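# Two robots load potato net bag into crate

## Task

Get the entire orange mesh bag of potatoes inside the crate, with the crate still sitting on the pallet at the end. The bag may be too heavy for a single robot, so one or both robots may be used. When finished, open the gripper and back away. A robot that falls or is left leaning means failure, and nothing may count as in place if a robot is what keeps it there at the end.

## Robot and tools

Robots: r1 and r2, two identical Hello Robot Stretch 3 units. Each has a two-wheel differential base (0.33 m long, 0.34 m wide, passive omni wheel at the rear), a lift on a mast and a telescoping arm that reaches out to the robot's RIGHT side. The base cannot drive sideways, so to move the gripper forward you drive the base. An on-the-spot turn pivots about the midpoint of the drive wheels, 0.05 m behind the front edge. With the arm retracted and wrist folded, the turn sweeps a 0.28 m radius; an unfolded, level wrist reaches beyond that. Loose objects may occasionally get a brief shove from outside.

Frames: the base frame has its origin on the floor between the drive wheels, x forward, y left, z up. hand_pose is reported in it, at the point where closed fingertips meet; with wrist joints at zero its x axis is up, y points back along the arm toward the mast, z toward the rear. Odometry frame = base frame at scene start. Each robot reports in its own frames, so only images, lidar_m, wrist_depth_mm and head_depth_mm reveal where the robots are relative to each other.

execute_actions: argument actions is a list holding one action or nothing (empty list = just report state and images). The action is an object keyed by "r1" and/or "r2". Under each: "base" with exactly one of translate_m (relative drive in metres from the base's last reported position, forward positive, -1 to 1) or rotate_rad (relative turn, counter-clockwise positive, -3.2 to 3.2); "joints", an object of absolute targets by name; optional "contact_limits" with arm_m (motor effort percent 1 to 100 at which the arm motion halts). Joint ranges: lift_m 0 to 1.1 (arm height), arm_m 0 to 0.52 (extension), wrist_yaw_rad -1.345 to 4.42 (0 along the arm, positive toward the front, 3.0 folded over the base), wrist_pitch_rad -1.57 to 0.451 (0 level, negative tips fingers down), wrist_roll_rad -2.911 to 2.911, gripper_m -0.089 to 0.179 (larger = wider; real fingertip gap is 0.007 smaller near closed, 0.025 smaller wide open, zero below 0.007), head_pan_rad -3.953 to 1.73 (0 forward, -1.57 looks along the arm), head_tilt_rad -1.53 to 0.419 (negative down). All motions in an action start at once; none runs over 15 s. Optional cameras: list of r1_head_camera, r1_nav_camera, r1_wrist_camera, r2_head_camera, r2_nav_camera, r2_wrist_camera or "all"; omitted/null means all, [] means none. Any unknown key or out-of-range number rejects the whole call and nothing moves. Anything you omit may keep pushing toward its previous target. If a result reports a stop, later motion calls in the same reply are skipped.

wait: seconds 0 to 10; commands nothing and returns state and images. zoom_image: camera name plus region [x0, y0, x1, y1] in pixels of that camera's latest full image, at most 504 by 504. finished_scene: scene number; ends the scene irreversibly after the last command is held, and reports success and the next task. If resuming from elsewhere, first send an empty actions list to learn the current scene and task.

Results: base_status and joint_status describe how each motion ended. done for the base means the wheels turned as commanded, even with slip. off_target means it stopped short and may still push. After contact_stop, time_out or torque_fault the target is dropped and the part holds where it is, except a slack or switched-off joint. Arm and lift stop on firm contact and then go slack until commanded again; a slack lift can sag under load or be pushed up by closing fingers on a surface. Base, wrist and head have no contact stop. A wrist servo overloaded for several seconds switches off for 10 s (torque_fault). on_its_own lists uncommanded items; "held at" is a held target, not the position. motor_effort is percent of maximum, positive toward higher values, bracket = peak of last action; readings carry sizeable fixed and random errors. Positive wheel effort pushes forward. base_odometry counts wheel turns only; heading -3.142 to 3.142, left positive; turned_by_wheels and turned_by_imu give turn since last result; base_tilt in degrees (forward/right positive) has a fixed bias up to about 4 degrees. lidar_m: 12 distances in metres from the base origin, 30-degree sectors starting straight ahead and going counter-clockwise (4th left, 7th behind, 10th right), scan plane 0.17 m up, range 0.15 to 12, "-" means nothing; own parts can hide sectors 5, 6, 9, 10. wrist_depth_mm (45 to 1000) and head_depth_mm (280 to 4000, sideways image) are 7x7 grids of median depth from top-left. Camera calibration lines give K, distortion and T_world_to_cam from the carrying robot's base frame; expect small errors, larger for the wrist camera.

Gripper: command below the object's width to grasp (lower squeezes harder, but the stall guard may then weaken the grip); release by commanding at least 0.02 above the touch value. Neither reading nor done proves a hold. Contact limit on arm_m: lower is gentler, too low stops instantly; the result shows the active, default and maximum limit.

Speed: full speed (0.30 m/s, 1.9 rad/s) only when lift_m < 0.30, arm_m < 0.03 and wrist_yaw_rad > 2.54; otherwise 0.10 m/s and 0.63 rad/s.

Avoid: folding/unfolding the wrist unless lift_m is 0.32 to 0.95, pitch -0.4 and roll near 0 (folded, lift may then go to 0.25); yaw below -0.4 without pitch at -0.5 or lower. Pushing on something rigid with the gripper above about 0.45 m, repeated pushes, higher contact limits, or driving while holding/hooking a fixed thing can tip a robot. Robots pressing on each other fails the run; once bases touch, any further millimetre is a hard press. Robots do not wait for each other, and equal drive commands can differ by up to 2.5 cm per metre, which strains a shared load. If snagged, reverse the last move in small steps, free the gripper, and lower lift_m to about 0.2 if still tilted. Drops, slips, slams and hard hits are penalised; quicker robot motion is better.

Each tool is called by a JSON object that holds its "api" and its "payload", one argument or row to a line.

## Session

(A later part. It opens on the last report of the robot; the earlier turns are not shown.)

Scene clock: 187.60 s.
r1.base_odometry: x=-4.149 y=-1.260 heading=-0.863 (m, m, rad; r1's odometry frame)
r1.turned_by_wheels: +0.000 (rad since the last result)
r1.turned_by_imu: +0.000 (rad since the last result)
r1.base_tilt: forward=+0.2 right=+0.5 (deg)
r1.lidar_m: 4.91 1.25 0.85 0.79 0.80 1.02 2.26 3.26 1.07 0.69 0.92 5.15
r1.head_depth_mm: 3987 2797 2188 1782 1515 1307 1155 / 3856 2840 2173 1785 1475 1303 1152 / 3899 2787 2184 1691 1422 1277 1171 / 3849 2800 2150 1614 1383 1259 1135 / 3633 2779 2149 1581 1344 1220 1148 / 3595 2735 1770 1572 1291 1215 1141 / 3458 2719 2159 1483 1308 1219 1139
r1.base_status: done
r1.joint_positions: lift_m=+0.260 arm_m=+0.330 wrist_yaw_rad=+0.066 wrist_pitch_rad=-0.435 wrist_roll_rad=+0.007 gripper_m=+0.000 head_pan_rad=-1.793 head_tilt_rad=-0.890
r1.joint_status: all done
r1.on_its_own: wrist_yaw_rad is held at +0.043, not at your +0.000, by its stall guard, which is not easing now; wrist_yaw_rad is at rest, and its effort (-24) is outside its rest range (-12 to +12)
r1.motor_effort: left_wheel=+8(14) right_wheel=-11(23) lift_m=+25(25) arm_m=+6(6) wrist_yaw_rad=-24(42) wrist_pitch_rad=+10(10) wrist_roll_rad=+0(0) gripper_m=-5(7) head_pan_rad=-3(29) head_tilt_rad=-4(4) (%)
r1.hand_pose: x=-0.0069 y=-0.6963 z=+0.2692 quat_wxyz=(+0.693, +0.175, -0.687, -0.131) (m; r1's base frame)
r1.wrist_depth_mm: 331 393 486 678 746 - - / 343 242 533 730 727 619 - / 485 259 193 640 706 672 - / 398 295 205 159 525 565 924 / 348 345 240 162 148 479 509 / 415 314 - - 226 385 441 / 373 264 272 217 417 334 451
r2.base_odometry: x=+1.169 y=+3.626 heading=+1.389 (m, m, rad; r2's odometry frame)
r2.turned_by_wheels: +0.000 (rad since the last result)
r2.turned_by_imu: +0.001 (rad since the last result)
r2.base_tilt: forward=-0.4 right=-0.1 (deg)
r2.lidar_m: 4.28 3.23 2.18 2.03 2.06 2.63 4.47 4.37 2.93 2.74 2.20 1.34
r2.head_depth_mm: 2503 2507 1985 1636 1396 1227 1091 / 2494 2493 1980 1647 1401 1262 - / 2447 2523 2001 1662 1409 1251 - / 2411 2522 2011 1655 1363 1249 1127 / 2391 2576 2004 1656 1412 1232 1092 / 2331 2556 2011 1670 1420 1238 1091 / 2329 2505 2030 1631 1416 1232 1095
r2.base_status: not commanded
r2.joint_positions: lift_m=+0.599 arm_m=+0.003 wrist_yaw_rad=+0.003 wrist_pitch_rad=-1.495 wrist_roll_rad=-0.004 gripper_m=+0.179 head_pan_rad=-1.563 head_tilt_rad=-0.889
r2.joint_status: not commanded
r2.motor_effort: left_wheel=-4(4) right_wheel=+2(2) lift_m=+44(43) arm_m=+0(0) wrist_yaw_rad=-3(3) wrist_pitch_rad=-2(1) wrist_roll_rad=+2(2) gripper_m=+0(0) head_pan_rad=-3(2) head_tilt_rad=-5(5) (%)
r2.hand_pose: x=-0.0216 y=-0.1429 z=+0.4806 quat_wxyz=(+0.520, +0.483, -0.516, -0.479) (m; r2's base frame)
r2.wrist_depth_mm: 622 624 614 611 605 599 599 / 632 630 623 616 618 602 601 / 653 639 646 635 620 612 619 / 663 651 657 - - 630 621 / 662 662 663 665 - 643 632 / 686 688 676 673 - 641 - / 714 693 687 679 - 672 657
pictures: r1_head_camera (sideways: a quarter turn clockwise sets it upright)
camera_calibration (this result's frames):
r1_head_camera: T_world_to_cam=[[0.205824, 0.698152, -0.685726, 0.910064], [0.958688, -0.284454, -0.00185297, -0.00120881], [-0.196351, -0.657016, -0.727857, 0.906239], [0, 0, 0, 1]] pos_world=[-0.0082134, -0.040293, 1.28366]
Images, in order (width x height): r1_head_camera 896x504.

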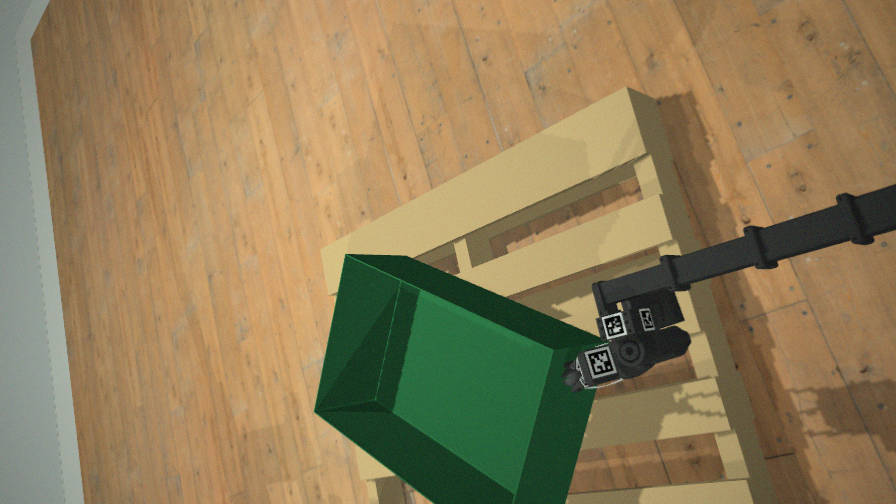

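{"api": "execute_actions", "payload": {
  "actions": [
    {"r1":{"base":{"translate_m":-0.12},"joints":{"head_pan_rad":-1.57}}}
  ],
  "cameras": ["r1_head_camera"]
}}

Scene clock: 192.30 s.
r1.base_odometry: x=-4.228 y=-1.169 heading=-0.863 (m, m, rad; r1's odometry frame)
r1.turned_by_wheels: +0.000 (rad since the last result)
r1.turned_by_imu: +0.000 (rad since the last result)
r1.base_tilt: forward=+0.1 right=+0.4 (deg)
r1.lidar_m: 4.86 1.24 0.83 0.78 0.79 1.01 2.22 3.13 4.01 0.72 0.85 5.18
r1.head_depth_mm: 3740 2823 2193 1789 1517 1314 1154 / 3725 2822 2175 1788 1416 1245 1150 / 3685 2785 2166 1614 1440 1254 1160 / 3691 2771 2175 1551 1380 1227 1147 / 3655 2772 1766 1584 1309 1232 1146 / 3486 2742 2133 1525 1306 1223 1142 / 3450 2775 2143 1580 1379 1221 1137
r1.base_status: done
r1.joint_positions: lift_m=+0.260 arm_m=+0.330 wrist_yaw_rad=+0.065 wrist_pitch_rad=-0.432 wrist_roll_rad=+0.007 gripper_m=+0.000 head_pan_rad=-1.577 head_tilt_rad=-0.890
r1.joint_status: all done
r1.on_its_own: wrist_yaw_rad is held at +0.043, not at your +0.000, by its stall guard, which is not easing now; wrist_yaw_rad is at rest, and its effort (-24) is outside its rest range (-12 to +12)
r1.motor_effort: left_wheel=+7(9) right_wheel=-9(17) lift_m=+24(25) arm_m=+5(5) wrist_yaw_rad=-24(26) wrist_pitch_rad=+9(10) wrist_roll_rad=+0(0) gripper_m=-4(5) head_pan_rad=+3(20) head_tilt_rad=-3(3) (%)
r1.hand_pose: x=-0.0071 y=-0.6967 z=+0.2699 quat_wxyz=(+0.693, +0.174, -0.687, -0.130) (m; r1's base frame)
r1.wrist_depth_mm: 379 469 603 758 695 - - / 228 448 674 804 683 - - / 264 208 177 640 359 - - / 307 235 186 168 489 604 993 / 331 267 211 226 435 490 727 / 295 336 - - 365 426 412 / 317 379 263 332 310 437 341
r2.base_odometry: x=+1.169 y=+3.626 heading=+1.389 (m, m, rad; r2's odometry frame)
r2.turned_by_wheels: +0.000 (rad since the last result)
r2.turned_by_imu: +0.001 (rad since the last result)
r2.base_tilt: forward=-0.2 right=-0.1 (deg)
r2.lidar_m: 4.27 3.23 2.18 2.03 2.06 2.64 4.47 4.38 2.92 2.74 2.27 1.34
r2.head_depth_mm: 2504 2503 1968 1639 1408 1225 1087 / 2471 2499 1986 1653 1404 1256 - / 2473 2546 1999 1652 1412 1255 - / 2434 2527 2003 1662 1350 1254 1129 / 2390 2578 2003 1660 1416 1234 1094 / 2330 2524 2027 1660 1424 1237 1094 / 2318 2499 2039 1628 1419 1237 1104
r2.base_status: not commanded
r2.joint_positions: lift_m=+0.599 arm_m=+0.003 wrist_yaw_rad=+0.003 wrist_pitch_rad=-1.495 wrist_roll_rad=-0.004 gripper_m=+0.179 head_pan_rad=-1.563 head_tilt_rad=-0.889
r2.joint_status: not commanded
r2.motor_effort: left_wheel=-4(4) right_wheel=+2(2) lift_m=+44(43) arm_m=+0(0) wrist_yaw_rad=-4(4) wrist_pitch_rad=-1(1) wrist_roll_rad=+2(2) gripper_m=+0(0) head_pan_rad=-3(3) head_tilt_rad=-5(5) (%)
r2.hand_pose: x=-0.0216 y=-0.1429 z=+0.4806 quat_wxyz=(+0.520, +0.483, -0.516, -0.479) (m; r2's base frame)
r2.wrist_depth_mm: 627 623 614 612 606 598 594 / 639 630 628 624 614 604 600 / 647 642 638 630 631 624 599 / 661 662 653 - - 628 620 / 675 665 666 657 - 649 632 / 690 681 675 667 - 648 - / 704 697 690 682 - 666 662
pictures: r1_head_camera (sideways: a quarter turn clockwise sets it upright)
camera_calibration (this result's frames):
r1_head_camera: T_world_to_cam=[[0.0514532, 0.726039, -0.685726, 0.911005], [0.997372, -0.0724322, -0.00185297, -0.00144478], [-0.051014, -0.683828, -0.727857, 0.905353], [0, 0, 0, 1]] pos_world=[0.000752481, -0.0424241, 1.28366]
Images, in order (width x height): r1_head_camera 896x504.

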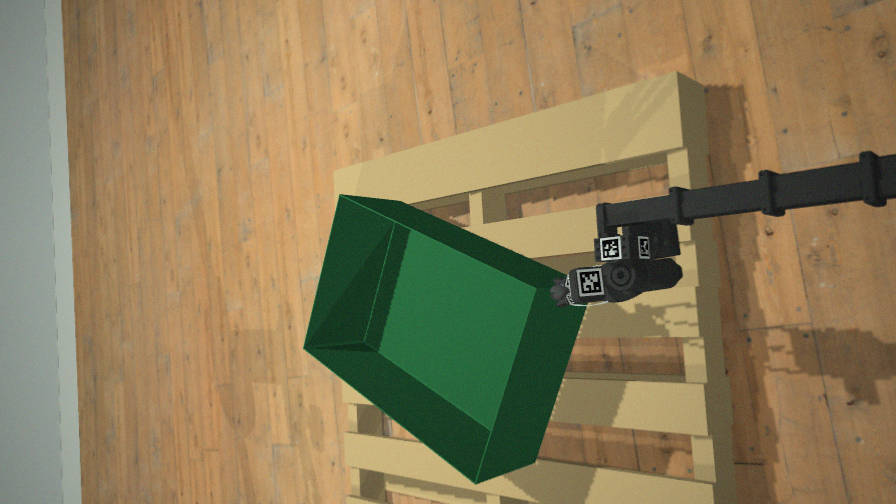

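{"api": "execute_actions", "payload": {
  "actions": [
    {"r1":{"joints":{"arm_m":0.0,"wrist_yaw_rad":0,"lift_m":0.5}},"r2":{"base":{"translate_m":0.3},"joints":{"head_pan_rad":-0.6,"head_tilt_rad":-0.8,"wrist_pitch_rad":-0.42,"gripper_m":0}}}
  ],
  "cameras": ["r2_head_camera","r2_nav_camera"]
}}

Scene clock: 208.53 s.
r1.base_odometry: x=-4.228 y=-1.169 heading=-0.863 (m, m, rad; r1's odometry frame)
r1.turned_by_wheels: +0.000 (rad since the last result)
r1.turned_by_imu: +0.000 (rad since the last result)
r1.base_tilt: forward=+0.2 right=+0.3 (deg)
r1.lidar_m: 4.87 1.23 0.83 0.78 0.79 1.01 2.22 3.13 4.01 0.72 0.85 5.20
r1.head_depth_mm: 3724 2858 2179 1794 1506 1306 1156 / 3723 2820 2168 1786 1416 1250 1167 / 3632 2798 2180 1613 1443 1250 1189 / 3607 2775 2161 1548 1385 1245 - / 3603 2736 1773 1584 1293 1238 1142 / 3509 2758 2151 1528 1312 1224 1139 / 3428 2748 2128 1585 1389 1221 1137
r1.base_status: not commanded
r1.joint_positions: lift_m=+0.500 arm_m=+0.001 wrist_yaw_rad=+0.001 wrist_pitch_rad=-0.421 wrist_roll_rad=+0.007 gripper_m=+0.000 head_pan_rad=-1.577 head_tilt_rad=-0.890
r1.joint_status: all done
r1.motor_effort: left_wheel=+2(8) right_wheel=-1(10) lift_m=+43(46) arm_m=-5(6) wrist_yaw_rad=-1(27) wrist_pitch_rad=+6(10) wrist_roll_rad=+0(0) gripper_m=-3(4) head_pan_rad=+4(3) head_tilt_rad=-4(4) (%)
r1.hand_pose: x=-0.0213 y=-0.3698 z=+0.5117 quat_wxyz=(+0.690, +0.148, -0.693, -0.148) (m; r1's base frame)
r1.wrist_depth_mm: - - - - - - - / - - - - - - - / - 789 - - - - - / 854 735 628 872 - - - / 692 721 681 805 925 - - / 595 622 - - 730 933 - / 511 521 543 635 627 757 828
r2.base_odometry: x=+1.223 y=+3.921 heading=+1.389 (m, m, rad; r2's odometry frame)
r2.turned_by_wheels: +0.000 (rad since the last result)
r2.turned_by_imu: +0.003 (rad since the last result)
r2.base_tilt: forward=-0.3 right=-0.1 (deg)
r2.lidar_m: 4.01 3.28 2.21 2.06 2.09 2.67 4.77 4.32 2.90 2.71 1.15 1.07
r2.head_depth_mm: 2473 2699 2121 1669 1357 1260 1103 / 2764 2919 2163 1609 1399 1214 1101 / 3029 2966 1841 1527 1403 1167 1105 / 3357 3056 1825 1520 1411 1225 1111 / 3726 3059 2279 1524 1412 1279 1109 / 3858 3069 2284 1681 1480 1278 1117 / 3572 3125 2284 1760 1505 1281 1120
r2.base_status: done
r2.joint_positions: lift_m=+0.599 arm_m=+0.003 wrist_yaw_rad=+0.003 wrist_pitch_rad=-0.440 wrist_roll_rad=-0.004 gripper_m=+0.000 head_pan_rad=-0.607 head_tilt_rad=-0.803
r2.joint_status: all done
r2.motor_effort: left_wheel=-5(6) right_wheel=+2(4) lift_m=+44(44) arm_m=+0(0) wrist_yaw_rad=-3(3) wrist_pitch_rad=+6(6) wrist_roll_rad=+2(2) gripper_m=-4(82) head_pan_rad=+4(37) head_tilt_rad=+1(10) (%)
r2.hand_pose: x=-0.0208 y=-0.3693 z=+0.6071 quat_wxyz=(+0.692, +0.156, -0.688, -0.153) (m; r2's base frame)
r2.wrist_depth_mm: - - - - - - - / - - - - - - - / - - - - - - - / - - - - - - - / 840 984 948 - 945 932 906 / 805 796 798 - 746 777 784 / 689 669 711 744 708 682 678
pictures: r2_head_camera (sideways: a quarter turn clockwise sets it upright), r2_nav_camera (sideways: a quarter turn counterclockwise sets it upright)
camera_calibration (this result's frames):
r2_head_camera: T_world_to_cam=[[-0.55289, 0.460875, -0.694196, 0.924091], [0.617628, 0.785904, 0.0298523, -0.0434248], [0.559329, -0.412249, -0.719167, 0.892607], [0, 0, 0, 1]] pos_world=[0.0384797, -0.0237859, 1.28473]
r2_nav_camera: T_world_to_cam=[[0.548077, -0.413649, 0.726984, -0.897117], [-0.598798, -0.800889, -0.00426297, 0.0572965], [0.583997, -0.43298, -0.686641, 0.852936], [0, 0, 0, 1]] pos_world=[0.0278858, 0.0441018, 1.23809]
Images, in order (width x height): r2_head_camera 896x504, r2_nav_camera 672x504.

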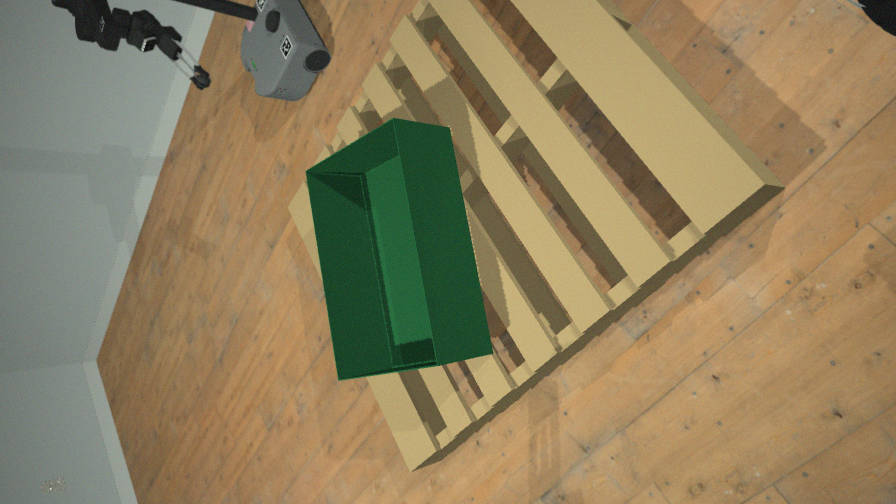

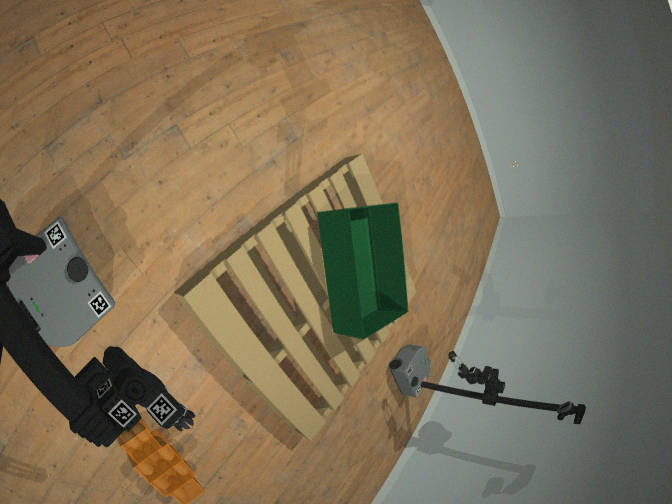

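{"api": "execute_actions", "payload": {
  "actions": [
    {"r1":{"base":{"rotate_rad":-0.16}},"r2":{"base":{"translate_m":-0.52},"joints":{"head_pan_rad":-1.57,"head_tilt_rad":-0.9,"wrist_pitch_rad":-1.5,"gripper_m":0.179}}}
  ],
  "cameras": []
}}

{"api": "execute_actions", "payload": {
  "actions": [
    {"r1":{"base":{"translate_m":1.0}}}
  ],
  "cameras": []
}}

{"api": "execute_actions", "payload": {
  "actions": [
    {"r1":{"base":{"translate_m":0.4},"joints":{"wrist_pitch_rad":-1.5,"gripper_m":0.179,"lift_m":0.6}}}
  ],
  "cameras": []
}}

{"api": "execute_actions", "payload": {
  "actions": [
    {"r1":{"base":{"rotate_rad":0.16}}}
  ],
  "cameras": ["r1_head_camera","r2_head_camera","r1_nav_camera"]
}}

Scene clock: 229.37 s.
r1.base_odometry: x=-4.228 y=-1.169 heading=-1.023 (m, m, rad; r1's odometry frame)
r1.turned_by_wheels: -0.160 (rad since the last result)
r1.turned_by_imu: -0.160 (rad since the last result)
r1.base_tilt: forward=+0.1 right=+0.2 (deg)
r1.lidar_m: 5.66 1.56 0.90 0.78 0.78 0.90 1.57 3.09 3.57 0.72 0.76 2.41
r1.head_depth_mm: 3983 2822 2184 1793 1516 1303 1155 / 3937 2817 2191 1783 1504 1310 1172 / 3824 2813 2181 1782 1354 1263 1186 / 3706 2777 2152 1638 1441 1254 - / 3616 2787 2152 1538 1381 1228 1145 / 3527 2749 2155 1585 1283 1229 1137 / 3396 2735 2145 1501 1288 1185 1144
r1.base_status: done
r1.joint_positions: lift_m=+0.500 arm_m=+0.001 wrist_yaw_rad=+0.001 wrist_pitch_rad=-0.421 wrist_roll_rad=+0.007 gripper_m=+0.000 head_pan_rad=-1.577 head_tilt_rad=-0.890
r1.joint_status: not commanded
r1.motor_effort: left_wheel=+2(7) right_wheel=-2(4) lift_m=+42(43) arm_m=-5(5) wrist_yaw_rad=-1(2) wrist_pitch_rad=+6(6) wrist_roll_rad=+0(0) gripper_m=-3(3) head_pan_rad=+3(3) head_tilt_rad=-3(3) (%)
r1.hand_pose: x=-0.0213 y=-0.3698 z=+0.5117 quat_wxyz=(+0.690, +0.148, -0.693, -0.148) (m; r1's base frame)
r1.wrist_depth_mm: - - - - - - - / - - - - - - - / 686 925 - - - - - / 659 598 700 975 - - - / 690 668 630 843 - - - / 598 640 - - 821 921 991 / 504 625 572 553 613 778 814
r2.base_odometry: x=+1.129 y=+3.410 heading=+1.389 (m, m, rad; r2's odometry frame)
r2.turned_by_wheels: +0.000 (rad since the last result)
r2.turned_by_imu: -0.002 (rad since the last result)
r2.base_tilt: forward=-0.2 right=+0.0 (deg)
r2.lidar_m: 1.57 3.22 2.15 2.00 2.04 2.61 4.25 4.31 2.95 2.76 2.41 1.55
r2.head_depth_mm: 2510 2484 1977 1640 1391 1223 1088 / 2524 2505 1995 1645 1396 1259 - / 2482 2520 1998 1646 1408 1251 - / 2433 2539 2006 1654 1411 1251 1127 / 2377 2542 2018 1658 1380 1226 1088 / 2355 2521 2021 1664 1389 1238 1093 / 2324 2538 2028 1678 1426 1248 1103
r2.base_status: done
r2.joint_positions: lift_m=+0.599 arm_m=+0.003 wrist_yaw_rad=+0.003 wrist_pitch_rad=-1.495 wrist_roll_rad=-0.004 gripper_m=+0.179 head_pan_rad=-1.563 head_tilt_rad=-0.889
r2.joint_status: all done
r2.motor_effort: left_wheel=-3(12) right_wheel=+2(2) lift_m=+44(44) arm_m=+0(0) wrist_yaw_rad=-3(3) wrist_pitch_rad=-1(5) wrist_roll_rad=+2(2) gripper_m=+0(86) head_pan_rad=-2(34) head_tilt_rad=-5(15) (%)
r2.hand_pose: x=-0.0216 y=-0.1429 z=+0.4806 quat_wxyz=(+0.520, +0.483, -0.516, -0.479) (m; r2's base frame)
r2.wrist_depth_mm: 632 620 614 611 604 593 592 / 635 635 624 623 612 608 599 / 647 639 637 631 613 623 616 / 659 662 649 - - 632 622 / 673 671 661 659 - 639 629 / 684 678 674 672 - 651 - / 709 694 685 681 - 660 660
pictures: none
No camera images: the call's "cameras" was empty. Leave "cameras" out to get every camera's image.

Scene clock: 240.37 s.
r1.base_odometry: x=-3.707 y=-2.023 heading=-1.023 (m, m, rad; r1's odometry frame)
r1.turned_by_wheels: +0.000 (rad since the last result)
r1.turned_by_imu: +0.008 (rad since the last result)
r1.base_tilt: forward=+0.1 right=+0.3 (deg)
r1.lidar_m: 4.70 2.01 1.19 1.04 1.03 1.20 2.11 1.06 0.97 3.74 1.75 4.35
r1.head_depth_mm: 3916 2829 1918 1568 1391 1235 1160 / 3722 2825 2141 1691 1426 1220 1173 / 3651 2788 2164 1671 1439 1170 1169 / 3525 2774 2160 1637 1408 1240 - / 3467 2763 2144 1723 1492 1304 1146 / 3381 2747 2152 1746 1487 1294 1141 / 3225 2752 2154 1753 1485 1285 1144
r1.base_status: done
r1.joint_positions: lift_m=+0.500 arm_m=+0.001 wrist_yaw_rad=+0.001 wrist_pitch_rad=-0.421 wrist_roll_rad=+0.007 gripper_m=+0.000 head_pan_rad=-1.577 head_tilt_rad=-0.890
r1.joint_status: not commanded
r1.motor_effort: left_wheel=+1(7) right_wheel=-1(3) lift_m=+43(43) arm_m=-6(5) wrist_yaw_rad=-1(2) wrist_pitch_rad=+6(6) wrist_roll_rad=+0(0) gripper_m=-3(3) head_pan_rad=+4(3) head_tilt_rad=-4(4) (%)
r1.hand_pose: x=-0.0213 y=-0.3698 z=+0.5117 quat_wxyz=(+0.690, +0.148, -0.693, -0.148) (m; r1's base frame)
r1.wrist_depth_mm: - - - - - - - / - - - - - - - / - - - - - - - / 934 - - - - - - / 724 859 943 821 891 817 699 / 700 730 - - 759 768 721 / 630 645 665 569 692 671 697
r2.base_odometry: x=+1.129 y=+3.410 heading=+1.389 (m, m, rad; r2's odometry frame)
r2.turned_by_wheels: +0.000 (rad since the last result)
r2.turned_by_imu: +0.002 (rad since the last result)
r2.base_tilt: forward=-0.3 right=-0.1 (deg)
r2.lidar_m: 1.57 3.20 2.16 2.01 2.04 2.60 4.23 4.33 2.94 2.76 1.75 1.55
r2.head_depth_mm: 2517 2495 1972 1643 1398 1225 1089 / 2473 2512 1992 1645 1402 1259 - / 2477 2497 1999 1651 1402 1250 - / 2433 2509 1983 1653 1413 1258 1125 / 2367 2578 2005 1667 1381 1231 1094 / 2362 2521 2017 1677 1389 1238 1093 / 2342 2504 1898 1681 1423 1243 1096
r2.base_status: not commanded
r2.joint_positions: lift_m=+0.599 arm_m=+0.003 wrist_yaw_rad=+0.003 wrist_pitch_rad=-1.495 wrist_roll_rad=-0.004 gripper_m=+0.179 head_pan_rad=-1.563 head_tilt_rad=-0.889
r2.joint_status: not commanded
r2.motor_effort: left_wheel=-3(3) right_wheel=+1(1) lift_m=+44(44) arm_m=+0(0) wrist_yaw_rad=-4(4) wrist_pitch_rad=-1(1) wrist_roll_rad=+2(2) gripper_m=+0(1) head_pan_rad=-2(2) head_tilt_rad=-5(5) (%)
r2.hand_pose: x=-0.0216 y=-0.1429 z=+0.4806 quat_wxyz=(+0.520, +0.483, -0.516, -0.479) (m; r2's base frame)
r2.wrist_depth_mm: 631 625 618 610 608 600 590 / 631 637 627 615 619 605 603 / 642 644 631 635 622 613 617 / 663 651 656 - - 628 624 / 681 666 661 656 - 637 627 / 681 678 676 663 - 656 - / 700 695 683 684 - 659 656
pictures: none
No camera images: the call's "cameras" was empty. Leave "cameras" out to get every camera's image.

Scene clock: 245.60 s.
r1.base_odometry: x=-3.498 y=-2.364 heading=-1.023 (m, m, rad; r1's odometry frame)
r1.turned_by_wheels: +0.000 (rad since the last result)
r1.turned_by_imu: +0.003 (rad since the last result)
r1.base_tilt: forward=+0.1 right=+0.1 (deg)
r1.lidar_m: 4.32 2.24 1.31 1.14 1.13 1.33 2.33 1.23 1.38 3.64 1.59 4.21
r1.head_depth_mm: 3737 2798 2194 1690 1398 1269 1155 / 3650 2781 2186 1644 1478 1310 - / 3527 2802 2174 1753 1501 1299 - / 3493 2802 2164 1763 1492 1299 - / 3363 2780 2154 1769 1432 1296 1145 / 3268 2738 2153 1745 1439 1295 1136 / 3211 2738 1955 1749 1486 1286 1139
r1.base_status: done
r1.joint_positions: lift_m=+0.600 arm_m=+0.001 wrist_yaw_rad=+0.001 wrist_pitch_rad=-1.496 wrist_roll_rad=+0.007 gripper_m=+0.179 head_pan_rad=-1.577 head_tilt_rad=-0.890
r1.joint_status: all done
r1.motor_effort: left_wheel=+1(7) right_wheel=-1(3) lift_m=+43(44) arm_m=-5(5) wrist_yaw_rad=-1(2) wrist_pitch_rad=-1(4) wrist_roll_rad=+0(0) gripper_m=+0(98) head_pan_rad=+3(3) head_tilt_rad=-4(3) (%)
r1.hand_pose: x=-0.0216 y=-0.1409 z=+0.4811 quat_wxyz=(+0.517, +0.480, -0.519, -0.483) (m; r1's base frame)
r1.wrist_depth_mm: 606 602 618 626 636 644 645 / 598 617 623 635 639 654 644 / 608 618 633 638 650 667 680 / 613 619 634 640 661 682 681 / 618 626 642 - 673 683 700 / - 628 650 - 690 679 702 / 625 643 656 - 693 - 707
r2.base_odometry: x=+1.129 y=+3.410 heading=+1.389 (m, m, rad; r2's odometry frame)
r2.turned_by_wheels: +0.000 (rad since the last result)
r2.turned_by_imu: +0.001 (rad since the last result)
r2.base_tilt: forward=-0.3 right=+0.0 (deg)
r2.lidar_m: 1.57 3.22 2.16 2.01 2.04 2.60 4.24 4.29 2.94 1.59 2.80 1.55
r2.head_depth_mm: 2534 2500 1991 1633 1398 1225 1089 / 2506 2505 1992 1661 1410 1260 - / 2442 2508 1986 1656 1397 1252 - / 2434 2511 2032 1659 1413 1250 1126 / 2390 2565 1881 1660 1379 1228 1090 / 1437 2360 1848 1663 1390 1240 1101 / 2214 2520 2021 1678 1422 1233 1098
r2.base_status: not commanded
r2.joint_positions: lift_m=+0.599 arm_m=+0.003 wrist_yaw_rad=+0.003 wrist_pitch_rad=-1.495 wrist_roll_rad=-0.004 gripper_m=+0.179 head_pan_rad=-1.563 head_tilt_rad=-0.889
r2.joint_status: not commanded
r2.motor_effort: left_wheel=-3(3) right_wheel=+2(2) lift_m=+43(44) arm_m=+1(0) wrist_yaw_rad=-3(3) wrist_pitch_rad=-1(1) wrist_roll_rad=+2(2) gripper_m=+0(0) head_pan_rad=-2(2) head_tilt_rad=-5(5) (%)
r2.hand_pose: x=-0.0216 y=-0.1429 z=+0.4806 quat_wxyz=(+0.520, +0.483, -0.516, -0.479) (m; r2's base frame)
r2.wrist_depth_mm: 630 625 617 606 606 599 596 / 637 631 631 619 615 611 604 / 644 646 636 631 622 617 608 / 663 658 654 - - 626 615 / 673 676 662 654 - 636 637 / 686 679 671 660 - 654 - / 705 698 694 677 - 663 654
pictures: none
No camera images: the call's "cameras" was empty. Leave "cameras" out to get every camera's image.

Scene clock: 246.70 s.
r1.base_odometry: x=-3.498 y=-2.364 heading=-0.863 (m, m, rad; r1's odometry frame)
r1.turned_by_wheels: +0.160 (rad since the last result)
r1.turned_by_imu: +0.161 (rad since the last result)
r1.base_tilt: forward=+0.0 right=+0.2 (deg)
r1.lidar_m: 4.31 1.75 1.21 1.13 1.15 1.48 3.33 1.24 3.87 1.59 3.68 4.64
r1.head_depth_mm: 3522 2817 2211 1642 1462 1306 1159 / 3476 2836 2181 1763 1507 1305 - / 3453 2770 2182 1778 1505 1304 - / 3326 2793 2165 1771 1455 1297 - / 3295 2748 2140 1773 1436 1296 1146 / 3271 2566 1858 1762 1482 1296 1140 / 1423 2636 1983 1749 1486 1293 1138
r1.base_status: done
r1.joint_positions: lift_m=+0.600 arm_m=+0.001 wrist_yaw_rad=+0.001 wrist_pitch_rad=-1.496 wrist_roll_rad=+0.007 gripper_m=+0.179 head_pan_rad=-1.577 head_tilt_rad=-0.890
r1.joint_status: not commanded
r1.motor_effort: left_wheel=-2(7) right_wheel=+2(4) lift_m=+42(43) arm_m=-5(6) wrist_yaw_rad=-2(1) wrist_pitch_rad=-1(1) wrist_roll_rad=+0(0) gripper_m=+0(0) head_pan_rad=+3(3) head_tilt_rad=-3(3) (%)
r1.hand_pose: x=-0.0216 y=-0.1408 z=+0.4811 quat_wxyz=(+0.517, +0.480, -0.519, -0.483) (m; r1's base frame)
r1.wrist_depth_mm: 599 603 615 622 643 646 656 / 604 604 629 631 648 657 672 / 611 617 630 644 642 657 667 / 609 623 634 640 656 676 686 / 614 626 651 - 670 679 694 / - 645 647 - 677 688 706 / 626 644 656 - 684 - 702
r2.base_odometry: x=+1.129 y=+3.410 heading=+1.389 (m, m, rad; r2's odometry frame)
r2.turned_by_wheels: +0.000 (rad since the last result)
r2.turned_by_imu: +0.000 (rad since the last result)
r2.base_tilt: forward=-0.3 right=+0.0 (deg)
r2.lidar_m: 1.57 3.20 2.16 2.01 2.04 2.59 4.24 4.32 2.95 1.60 2.80 1.55
r2.head_depth_mm: 2503 2494 1993 1647 1394 1218 1088 / 2531 2513 1993 1639 1406 1259 - / 2446 2520 1989 1643 1408 1251 - / 2418 2520 1994 1651 1412 1250 1126 / 2387 2558 1900 1656 1387 1232 1094 / 1395 2360 1852 1662 1391 1233 1093 / 2229 2508 2018 1659 1430 1242 1099
r2.base_status: not commanded
r2.joint_positions: lift_m=+0.599 arm_m=+0.003 wrist_yaw_rad=+0.003 wrist_pitch_rad=-1.495 wrist_roll_rad=-0.004 gripper_m=+0.179 head_pan_rad=-1.563 head_tilt_rad=-0.889
r2.joint_status: not commanded
r2.motor_effort: left_wheel=-3(4) right_wheel=+1(2) lift_m=+44(44) arm_m=+0(0) wrist_yaw_rad=-4(3) wrist_pitch_rad=-1(1) wrist_roll_rad=+2(2) gripper_m=+1(0) head_pan_rad=-4(2) head_tilt_rad=-5(5) (%)
r2.hand_pose: x=-0.0216 y=-0.1429 z=+0.4806 quat_wxyz=(+0.520, +0.483, -0.516, -0.479) (m; r2's base frame)
r2.wrist_depth_mm: 633 618 607 609 605 594 599 / 632 630 627 621 616 609 601 / 646 643 634 631 617 616 613 / 658 653 651 - - 632 623 / 675 663 666 656 - 633 634 / 682 673 671 665 - 656 - / 695 694 688 680 - 668 658
pictures: r1_head_camera (sideways: a quarter turn clockwise sets it upright), r1_nav_camera (sideways: a quarter turn counterclockwise sets it upright), r2_head_camera (sideways: a quarter turn clockwise sets it upright)
camera_calibration (this result's frames):
r1_head_camera: T_world_to_cam=[[0.0514055, 0.726042, -0.685726, 0.911006], [0.997376, -0.0723667, -0.00185297, -0.00144481], [-0.050969, -0.683832, -0.727857, 0.905352], [0, 0, 0, 1]] pos_world=[0.000755268, -0.0424245, 1.28366]
r1_nav_camera: T_world_to_cam=[[-0.0581591, -0.820654, 0.568458, -0.697771], [-0.99798, 0.033213, -0.0541557, 0.127171], [0.0255629, -0.57046, -0.820928, 1.01776], [0, 0, 0, 1]] pos_world=[0.0603154, 0.00373892, 1.23905]
r2_head_camera: T_world_to_cam=[[0.0569507, 0.773957, -0.630672, 0.837597], [0.998272, -0.0533008, 0.0247351, -0.0390818], [-0.0144714, -0.630991, -0.775655, 0.969565], [0, 0, 0, 1]] pos_world=[0.00534348, -0.0385601, 1.28126]
Images, in order (width x height): r1_head_camera 896x504, r1_nav_camera 672x504, r2_head_camera 896x504.

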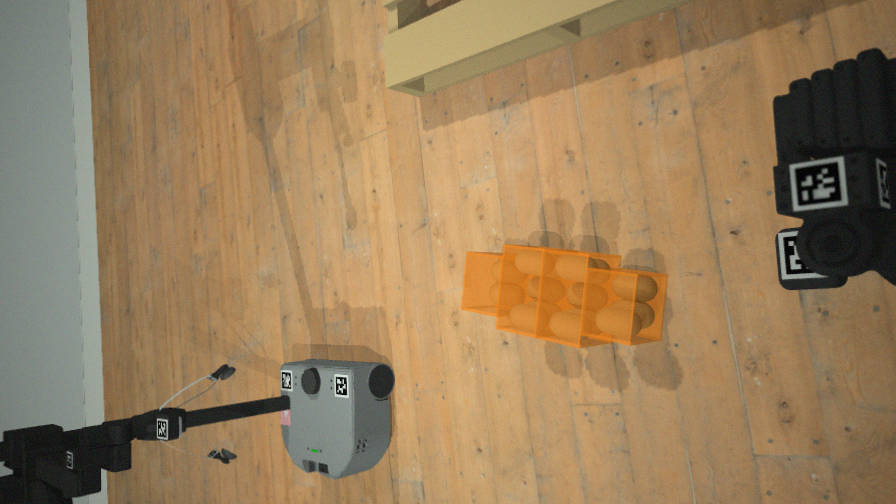

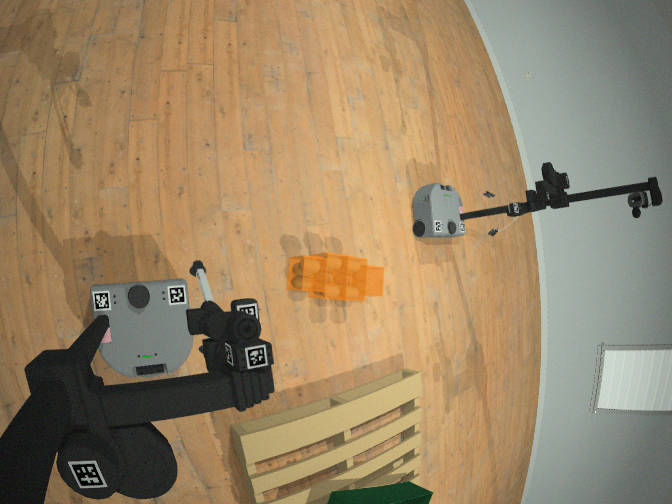

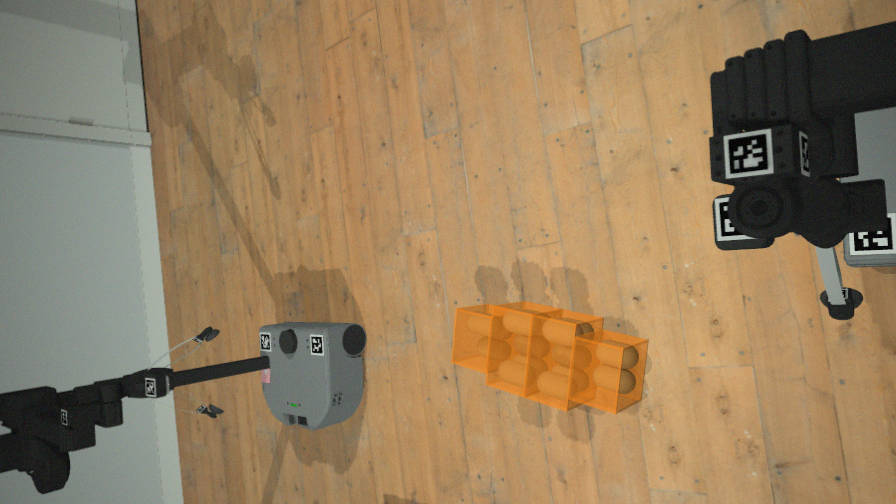

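{"api": "execute_actions", "payload": {
  "actions": [
    {"r1":{"base":{"translate_m":0.10},"joints":{"arm_m":0.52,"wrist_pitch_rad":-1.3}},"r2":{"base":{"translate_m":0.29},"joints":{"arm_m":0.49}}}
  ],
  "cameras": ["r1_head_camera","r2_head_camera","r1_wrist_camera","r2_wrist_camera"]
}}

Scene clock: 257.67 s.
r1.base_odometry: x=-3.433 y=-2.440 heading=-0.863 (m, m, rad; r1's odometry frame)
r1.turned_by_wheels: +0.000 (rad since the last result)
r1.turned_by_imu: +0.001 (rad since the last result)
r1.base_tilt: forward=+0.0 right=+0.3 (deg)
r1.lidar_m: 4.21 1.76 1.23 1.14 1.16 1.50 3.37 1.32 3.89 1.59 3.69 4.53
r1.head_depth_mm: 3491 2817 2186 1704 1518 1313 1154 / 3473 2805 2174 1792 1513 1336 - / 3460 2811 2131 1778 1442 1279 1149 / 3278 1129 1962 1690 1408 1299 1148 / 3171 2773 1993 1763 1491 1299 1146 / 3297 2741 2136 1757 1487 1294 1142 / 3217 2722 2144 1745 1478 1292 1139
r1.base_status: done
r1.joint_positions: lift_m=+0.600 arm_m=+0.520 wrist_yaw_rad=+0.001 wrist_pitch_rad=-1.305 wrist_roll_rad=+0.007 gripper_m=+0.179 head_pan_rad=-1.577 head_tilt_rad=-0.890
r1.joint_status: all done
r1.motor_effort: left_wheel=-2(2) right_wheel=+2(5) lift_m=+42(44) arm_m=+6(7) wrist_yaw_rad=-1(1) wrist_pitch_rad=+1(2) wrist_roll_rad=+0(0) gripper_m=+0(0) head_pan_rad=+3(3) head_tilt_rad=-4(4) (%)
r1.hand_pose: x=-0.0216 y=-0.7087 z=+0.4848 quat_wxyz=(+0.560, +0.428, -0.563, -0.431) (m; r1's base frame)
r1.wrist_depth_mm: 654 673 690 698 716 735 755 / 628 659 670 682 705 734 748 / 629 647 649 627 689 718 721 / 616 628 654 612 673 706 704 / 607 623 630 609 671 685 696 / - 609 624 635 657 666 681 / 595 596 610 632 645 - 667
r2.base_odometry: x=+1.181 y=+3.695 heading=+1.389 (m, m, rad; r2's odometry frame)
r2.turned_by_wheels: +0.000 (rad since the last result)
r2.turned_by_imu: +0.003 (rad since the last result)
r2.base_tilt: forward=-0.3 right=-0.1 (deg)
r2.lidar_m: 4.23 3.24 2.19 2.04 2.07 2.64 4.55 4.35 2.93 1.59 2.78 1.28
r2.head_depth_mm: 2515 2478 1985 1644 1403 1225 1099 / 2494 2515 1995 1685 1433 - - / 2463 2283 1863 1635 1372 1223 1114 / 1405 2315 1860 1624 1357 1225 1107 / 2369 2563 1957 1666 1414 1228 1094 / 2334 2543 2034 1681 1416 1230 1092 / 2302 2470 2029 1563 1387 1246 1098
r2.base_status: done
r2.joint_positions: lift_m=+0.599 arm_m=+0.490 wrist_yaw_rad=+0.002 wrist_pitch_rad=-1.497 wrist_roll_rad=-0.004 gripper_m=+0.179 head_pan_rad=-1.563 head_tilt_rad=-0.889
r2.joint_status: all done
r2.motor_effort: left_wheel=-3(4) right_wheel=+1(5) lift_m=+44(44) arm_m=+4(3) wrist_yaw_rad=-2(3) wrist_pitch_rad=+0(1) wrist_roll_rad=+2(2) gripper_m=+0(0) head_pan_rad=-2(3) head_tilt_rad=-4(5) (%)
r2.hand_pose: x=-0.0216 y=-0.6297 z=+0.4806 quat_wxyz=(+0.520, +0.482, -0.516, -0.480) (m; r2's base frame)
r2.wrist_depth_mm: 605 615 607 568 598 597 592 / 620 632 621 577 611 611 595 / 630 646 633 588 623 610 606 / 643 649 646 634 631 629 621 / 605 664 663 662 645 646 636 / 564 667 682 674 663 651 - / 566 696 683 678 670 668 658
pictures: r1_head_camera (sideways: a quarter turn clockwise sets it upright), r1_wrist_camera, r2_head_camera (sideways: a quarter turn clockwise sets it upright), r2_wrist_camera
camera_calibration (this result's frames):
r1_head_camera: T_world_to_cam=[[0.0513982, 0.726043, -0.685726, 0.911006], [0.997377, -0.0723567, -0.00185297, -0.00144482], [-0.0509622, -0.683832, -0.727857, 0.905352], [0, 0, 0, 1]] pos_world=[0.000755693, -0.0424245, 1.28366]
r1_wrist_camera: T_world_to_cam=[[-0.989209, -0.117832, 0.0870656, -0.163071], [-0.126903, 0.986097, -0.107276, 0.789927], [-0.0732147, -0.117167, -0.99041, 0.55692], [0, 0, 0, 1]] pos_world=[-0.0202929, -0.732907, 0.650517]
r2_head_camera: T_world_to_cam=[[0.0571807, 0.774126, -0.630444, 0.837298], [0.998256, -0.0536066, 0.024717, -0.0390581], [-0.0146618, -0.630758, -0.775841, 0.969809], [0, 0, 0, 1]] pos_world=[0.00533191, -0.0385538, 1.28125]
r2_wrist_camera: T_world_to_cam=[[-0.996058, 0.0866213, -0.0190969, 0.0538212], [0.0838643, 0.989781, 0.115329, 0.599663], [0.0288917, 0.113273, -0.993144, 0.715918], [0, 0, 0, 1]] pos_world=[-0.0173654, -0.679291, 0.642878]
Images, in order (width x height): r1_head_camera 896x504, r1_wrist_camera 644x364, r2_head_camera 896x504, r2_wrist_camera 644x364.

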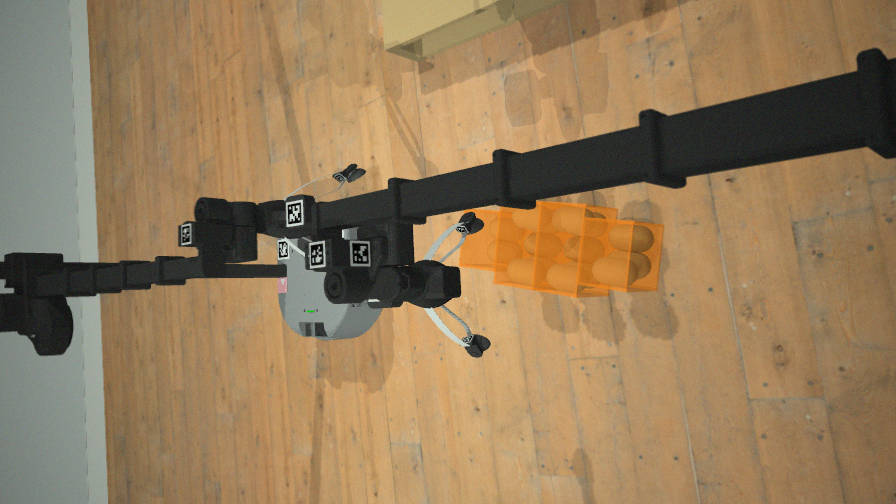

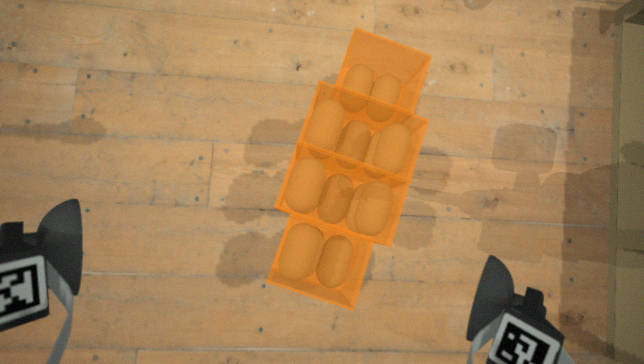

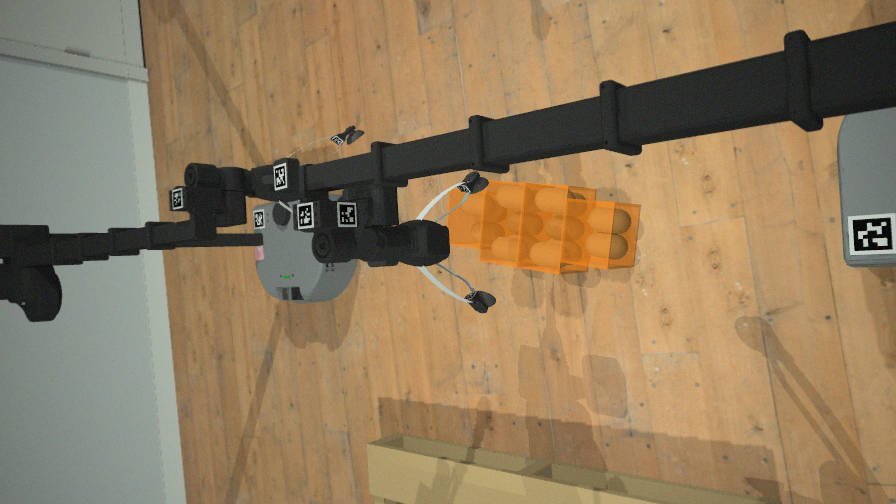

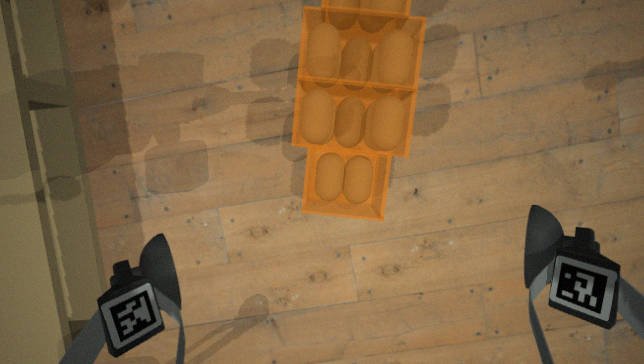

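{"api": "execute_actions", "payload": {
  "actions": [
    {"r1":{"base":{"translate_m":-0.055},"joints":{"arm_m":0.5,"wrist_pitch_rad":-1.45,"wrist_yaw_rad":-0.25,"lift_m":0.3}},"r2":{"base":{"translate_m":-0.02},"joints":{"lift_m":0.3}}}
  ],
  "cameras": ["r1_wrist_camera","r2_wrist_camera"]
}}

Scene clock: 269.63 s.
r1.base_odometry: x=-3.469 y=-2.399 heading=-0.863 (m, m, rad; r1's odometry frame)
r1.turned_by_wheels: +0.000 (rad since the last result)
r1.turned_by_imu: +0.000 (rad since the last result)
r1.base_tilt: forward=+0.2 right=+0.3 (deg)
r1.lidar_m: 4.27 1.76 1.22 1.14 1.16 1.49 3.34 1.27 3.89 1.58 3.66 4.57
r1.head_depth_mm: 3565 2792 2201 1675 1487 1306 1156 / 3450 2769 2178 1777 1501 1301 1153 / 3448 2795 2181 1775 1502 1309 1152 / 3326 2785 2045 1727 1383 1296 1145 / 3204 1681 1886 1763 1448 1299 1151 / 3208 2727 2140 1761 1490 1295 1144 / 3188 2734 2126 1749 1493 1292 1141
r1.base_status: done
r1.joint_positions: lift_m=+0.300 arm_m=+0.500 wrist_yaw_rad=-0.247 wrist_pitch_rad=-1.447 wrist_roll_rad=+0.007 gripper_m=+0.179 head_pan_rad=-1.577 head_tilt_rad=-0.890
r1.joint_status: all done
r1.motor_effort: left_wheel=-2(8) right_wheel=+2(4) lift_m=+25(36) arm_m=-5(3) wrist_yaw_rad=-4(3) wrist_pitch_rad=-1(4) wrist_roll_rad=+0(0) gripper_m=+0(0) head_pan_rad=+3(3) head_tilt_rad=-4(3) (%)
r1.hand_pose: x=-0.0235 y=-0.6527 z=+0.1818 quat_wxyz=(+0.466, +0.398, -0.585, -0.532) (m; r1's base frame)
r1.wrist_depth_mm: 319 324 226 285 239 353 361 / 320 326 231 277 343 354 359 / 322 327 297 304 349 352 360 / 322 328 227 287 349 357 362 / 327 332 230 294 350 361 369 / - 333 337 345 353 362 365 / 325 332 338 346 353 - 371
r2.base_odometry: x=+1.178 y=+3.675 heading=+1.389 (m, m, rad; r2's odometry frame)
r2.turned_by_wheels: +0.000 (rad since the last result)
r2.turned_by_imu: +0.001 (rad since the last result)
r2.base_tilt: forward=-0.3 right=-0.1 (deg)
r2.lidar_m: 4.24 3.25 2.19 2.04 2.06 2.64 4.52 4.37 2.94 1.58 2.77 1.30
r2.head_depth_mm: 2514 2486 1971 1638 1403 1221 1080 / 2480 2517 1982 1635 1403 1224 1105 / 2459 2512 1969 1694 1372 1227 1107 / 2367 2355 1764 1656 1353 1227 1107 / 2374 2387 1910 1666 1413 1226 1092 / 2335 2497 2016 1661 1426 1233 1096 / 2306 2486 2029 1588 1391 1246 1095
r2.base_status: done
r2.joint_positions: lift_m=+0.301 arm_m=+0.490 wrist_yaw_rad=+0.002 wrist_pitch_rad=-1.497 wrist_roll_rad=-0.004 gripper_m=+0.179 head_pan_rad=-1.563 head_tilt_rad=-0.889
r2.joint_status: all done
r2.motor_effort: left_wheel=-3(10) right_wheel=+2(4) lift_m=+10(37) arm_m=+3(4) wrist_yaw_rad=-2(1) wrist_pitch_rad=+0(1) wrist_roll_rad=+2(2) gripper_m=+0(0) head_pan_rad=-2(2) head_tilt_rad=-5(5) (%)
r2.hand_pose: x=-0.0216 y=-0.6297 z=+0.1822 quat_wxyz=(+0.520, +0.482, -0.516, -0.480) (m; r2's base frame)
r2.wrist_depth_mm: 337 332 330 281 275 319 320 / 344 341 333 276 224 326 324 / 349 346 342 286 234 334 329 / 356 353 349 296 339 336 335 / 361 358 356 296 349 347 342 / 370 364 362 357 356 351 - / 378 374 368 367 363 360 356
pictures: r1_wrist_camera, r2_wrist_camera
camera_calibration (this result's frames):
r1_wrist_camera: T_world_to_cam=[[-0.990587, 0.117902, 0.0695433, 0.0250475], [0.120473, 0.992135, 0.0339914, 0.686056], [-0.0649887, 0.0420495, -0.997, 0.368528], [0, 0, 0, 1]] pos_world=[-0.0338893, -0.69911, 0.34236]
r2_wrist_camera: T_world_to_cam=[[-0.996058, 0.0866213, -0.0190969, 0.0481224], [0.0838642, 0.989781, 0.115329, 0.634084], [0.0288917, 0.113273, -0.993144, 0.419538], [0, 0, 0, 1]] pos_world=[-0.0173654, -0.679295, 0.344453]
Images, in order (width x height): r1_wrist_camera 644x364, r2_wrist_camera 644x364.

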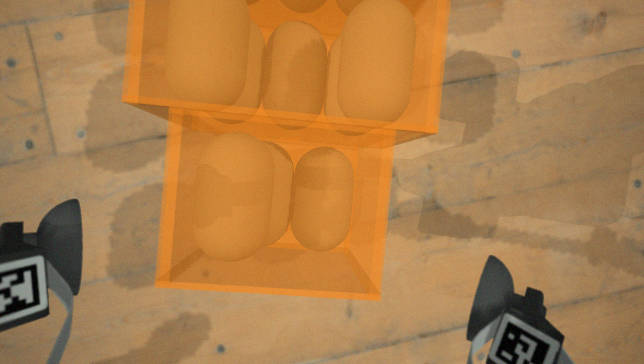

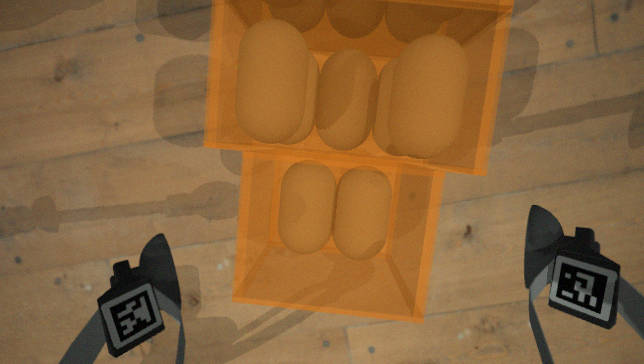

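{"api": "execute_actions", "payload": {
  "actions": [
    {"r1":{"base":{"translate_m":0.01},"joints":{"lift_m":0.18}},"r2":{"joints":{"lift_m":0.18}}}
  ],
  "cameras": ["r1_wrist_camera","r2_wrist_camera","r1_head_camera"]
}}

Scene clock: 277.23 s.
r1.base_odometry: x=-3.463 y=-2.406 heading=-0.863 (m, m, rad; r1's odometry frame)
r1.turned_by_wheels: +0.000 (rad since the last result)
r1.turned_by_imu: -0.002 (rad since the last result)
r1.base_tilt: forward=+0.0 right=+0.4 (deg)
r1.lidar_m: 4.26 1.76 1.22 1.14 1.16 1.49 3.32 1.28 3.88 1.58 3.68 4.55
r1.head_depth_mm: 3573 2844 2183 1683 1485 1309 1154 / 3471 2819 2164 1782 1502 1308 1149 / 3431 2808 2167 1772 1506 1304 1146 / 3376 2789 2033 1568 1370 1304 1152 / 3274 1853 1887 1710 1462 1296 1139 / 3260 2760 2135 1761 1488 1288 1139 / 3215 2716 2135 1756 1491 1288 1137
r1.base_status: done
r1.joint_positions: lift_m=+0.201 arm_m=+0.500 wrist_yaw_rad=-0.247 wrist_pitch_rad=-1.447 wrist_roll_rad=+0.004 gripper_m=+0.179 head_pan_rad=-1.577 head_tilt_rad=-0.890
r1.joint_status: lift_m contact_stop (moved -0.099 of -0.120)
r1.on_its_own: lift_m is slack since a contact_stop, until your next command for it (your +0.180 is given up)
r1.motor_effort: left_wheel=+1(8) right_wheel=-2(8) lift_m=+34(33) arm_m=-4(5) wrist_yaw_rad=-3(2) wrist_pitch_rad=-1(1) wrist_roll_rad=+1(1) gripper_m=-1(1) head_pan_rad=+3(3) head_tilt_rad=-3(4) (%)
r1.hand_pose: x=-0.0235 y=-0.6526 z=+0.0824 quat_wxyz=(+0.467, +0.398, -0.584, -0.531) (m; r1's base frame)
r1.wrist_depth_mm: 227 129 150 181 135 137 254 / 230 232 191 190 151 252 257 / 229 231 133 240 247 251 257 / 230 231 127 185 247 254 257 / - 232 128 186 248 253 260 / 232 233 132 242 249 254 260 / 232 236 241 245 250 - 262
r2.base_odometry: x=+1.178 y=+3.675 heading=+1.389 (m, m, rad; r2's odometry frame)
r2.turned_by_wheels: +0.000 (rad since the last result)
r2.turned_by_imu: +0.001 (rad since the last result)
r2.base_tilt: forward=-0.3 right=-0.1 (deg)
r2.lidar_m: 4.26 3.23 2.19 2.04 2.07 2.64 4.50 4.38 2.94 0.98 2.77 1.30
r2.head_depth_mm: 2497 2503 1987 1653 1401 1220 1087 / 2488 2528 1975 1641 1404 1228 1101 / 2451 2506 1992 1657 1372 1229 1114 / 2375 2383 1804 1593 1325 1227 1110 / 2389 2362 1903 1654 1410 1232 1102 / 2345 2514 2001 1662 1415 1239 1093 / 2318 2503 2010 1596 1388 1245 1095
r2.base_status: not commanded
r2.joint_positions: lift_m=+0.195 arm_m=+0.490 wrist_yaw_rad=+0.001 wrist_pitch_rad=-1.502 wrist_roll_rad=+0.000 gripper_m=+0.179 head_pan_rad=-1.563 head_tilt_rad=-0.890
r2.joint_status: lift_m contact_stop (moved -0.106 of -0.121)
r2.on_its_own: lift_m is slack since a contact_stop, until your next command for it (your +0.180 is given up)
r2.motor_effort: left_wheel=+0(4) right_wheel=-1(7) lift_m=+27(27) arm_m=+3(4) wrist_yaw_rad=-2(2) wrist_pitch_rad=+1(3) wrist_roll_rad=+0(2) gripper_m=-1(1) head_pan_rad=-2(3) head_tilt_rad=-4(4) (%)
r2.hand_pose: x=-0.0216 y=-0.6283 z=+0.0767 quat_wxyz=(+0.517, +0.483, -0.516, -0.483) (m; r2's base frame)
r2.wrist_depth_mm: 238 234 123 176 176 119 221 / 242 240 127 177 178 121 226 / 247 244 144 191 185 127 230 / 251 248 245 199 239 237 235 / 257 254 249 189 189 242 239 / 262 - 256 196 199 247 - / 267 263 260 257 253 251 249
pictures: r1_head_camera (sideways: a quarter turn clockwise sets it upright), r1_wrist_camera, r2_wrist_camera
camera_calibration (this result's frames):
r1_head_camera: T_world_to_cam=[[0.0513472, 0.726073, -0.685698, 0.910969], [0.997382, -0.0722864, -0.00185552, -0.00144152], [-0.0509139, -0.683808, -0.727884, 0.905386], [0, 0, 0, 1]] pos_world=[0.000758686, -0.0424242, 1.28366]
r1_wrist_camera: T_world_to_cam=[[-0.990825, 0.115731, 0.0697967, 0.0305087], [0.11832, 0.992388, 0.0341653, 0.689401], [-0.0653114, 0.0421103, -0.996976, 0.269459], [0, 0, 0, 1]] pos_world=[-0.0337426, -0.699031, 0.242961]
r2_wrist_camera: T_world_to_cam=[[-0.995684, 0.0908735, -0.0188747, 0.0486504], [0.0879514, 0.988767, 0.120848, 0.643914], [0.0296445, 0.118666, -0.992492, 0.317985], [0, 0, 0, 1]] pos_world=[-0.0176193, -0.678836, 0.2387]
Images, in order (width x height): r1_head_camera 896x504, r1_wrist_camera 644x364, r2_wrist_camera 644x364.

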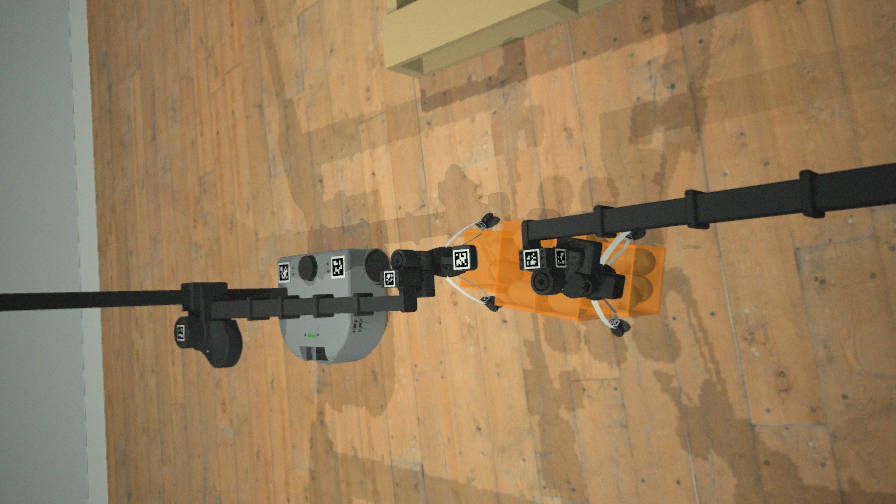

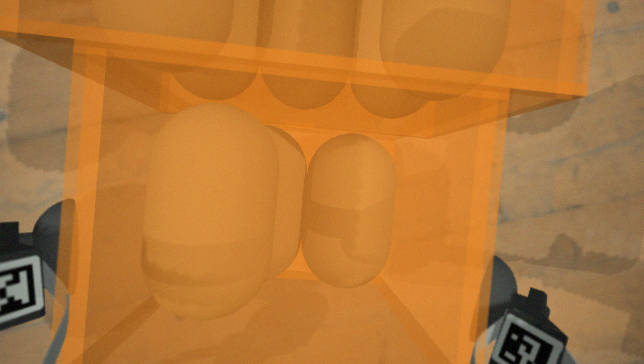

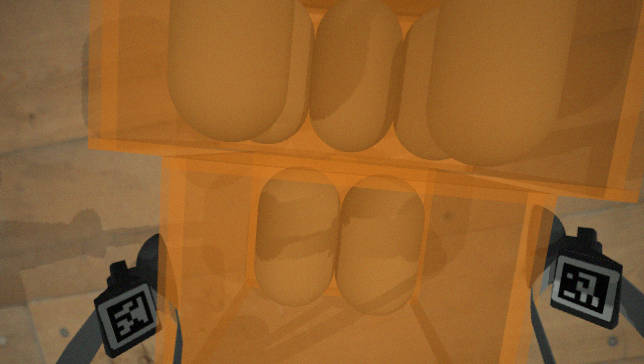

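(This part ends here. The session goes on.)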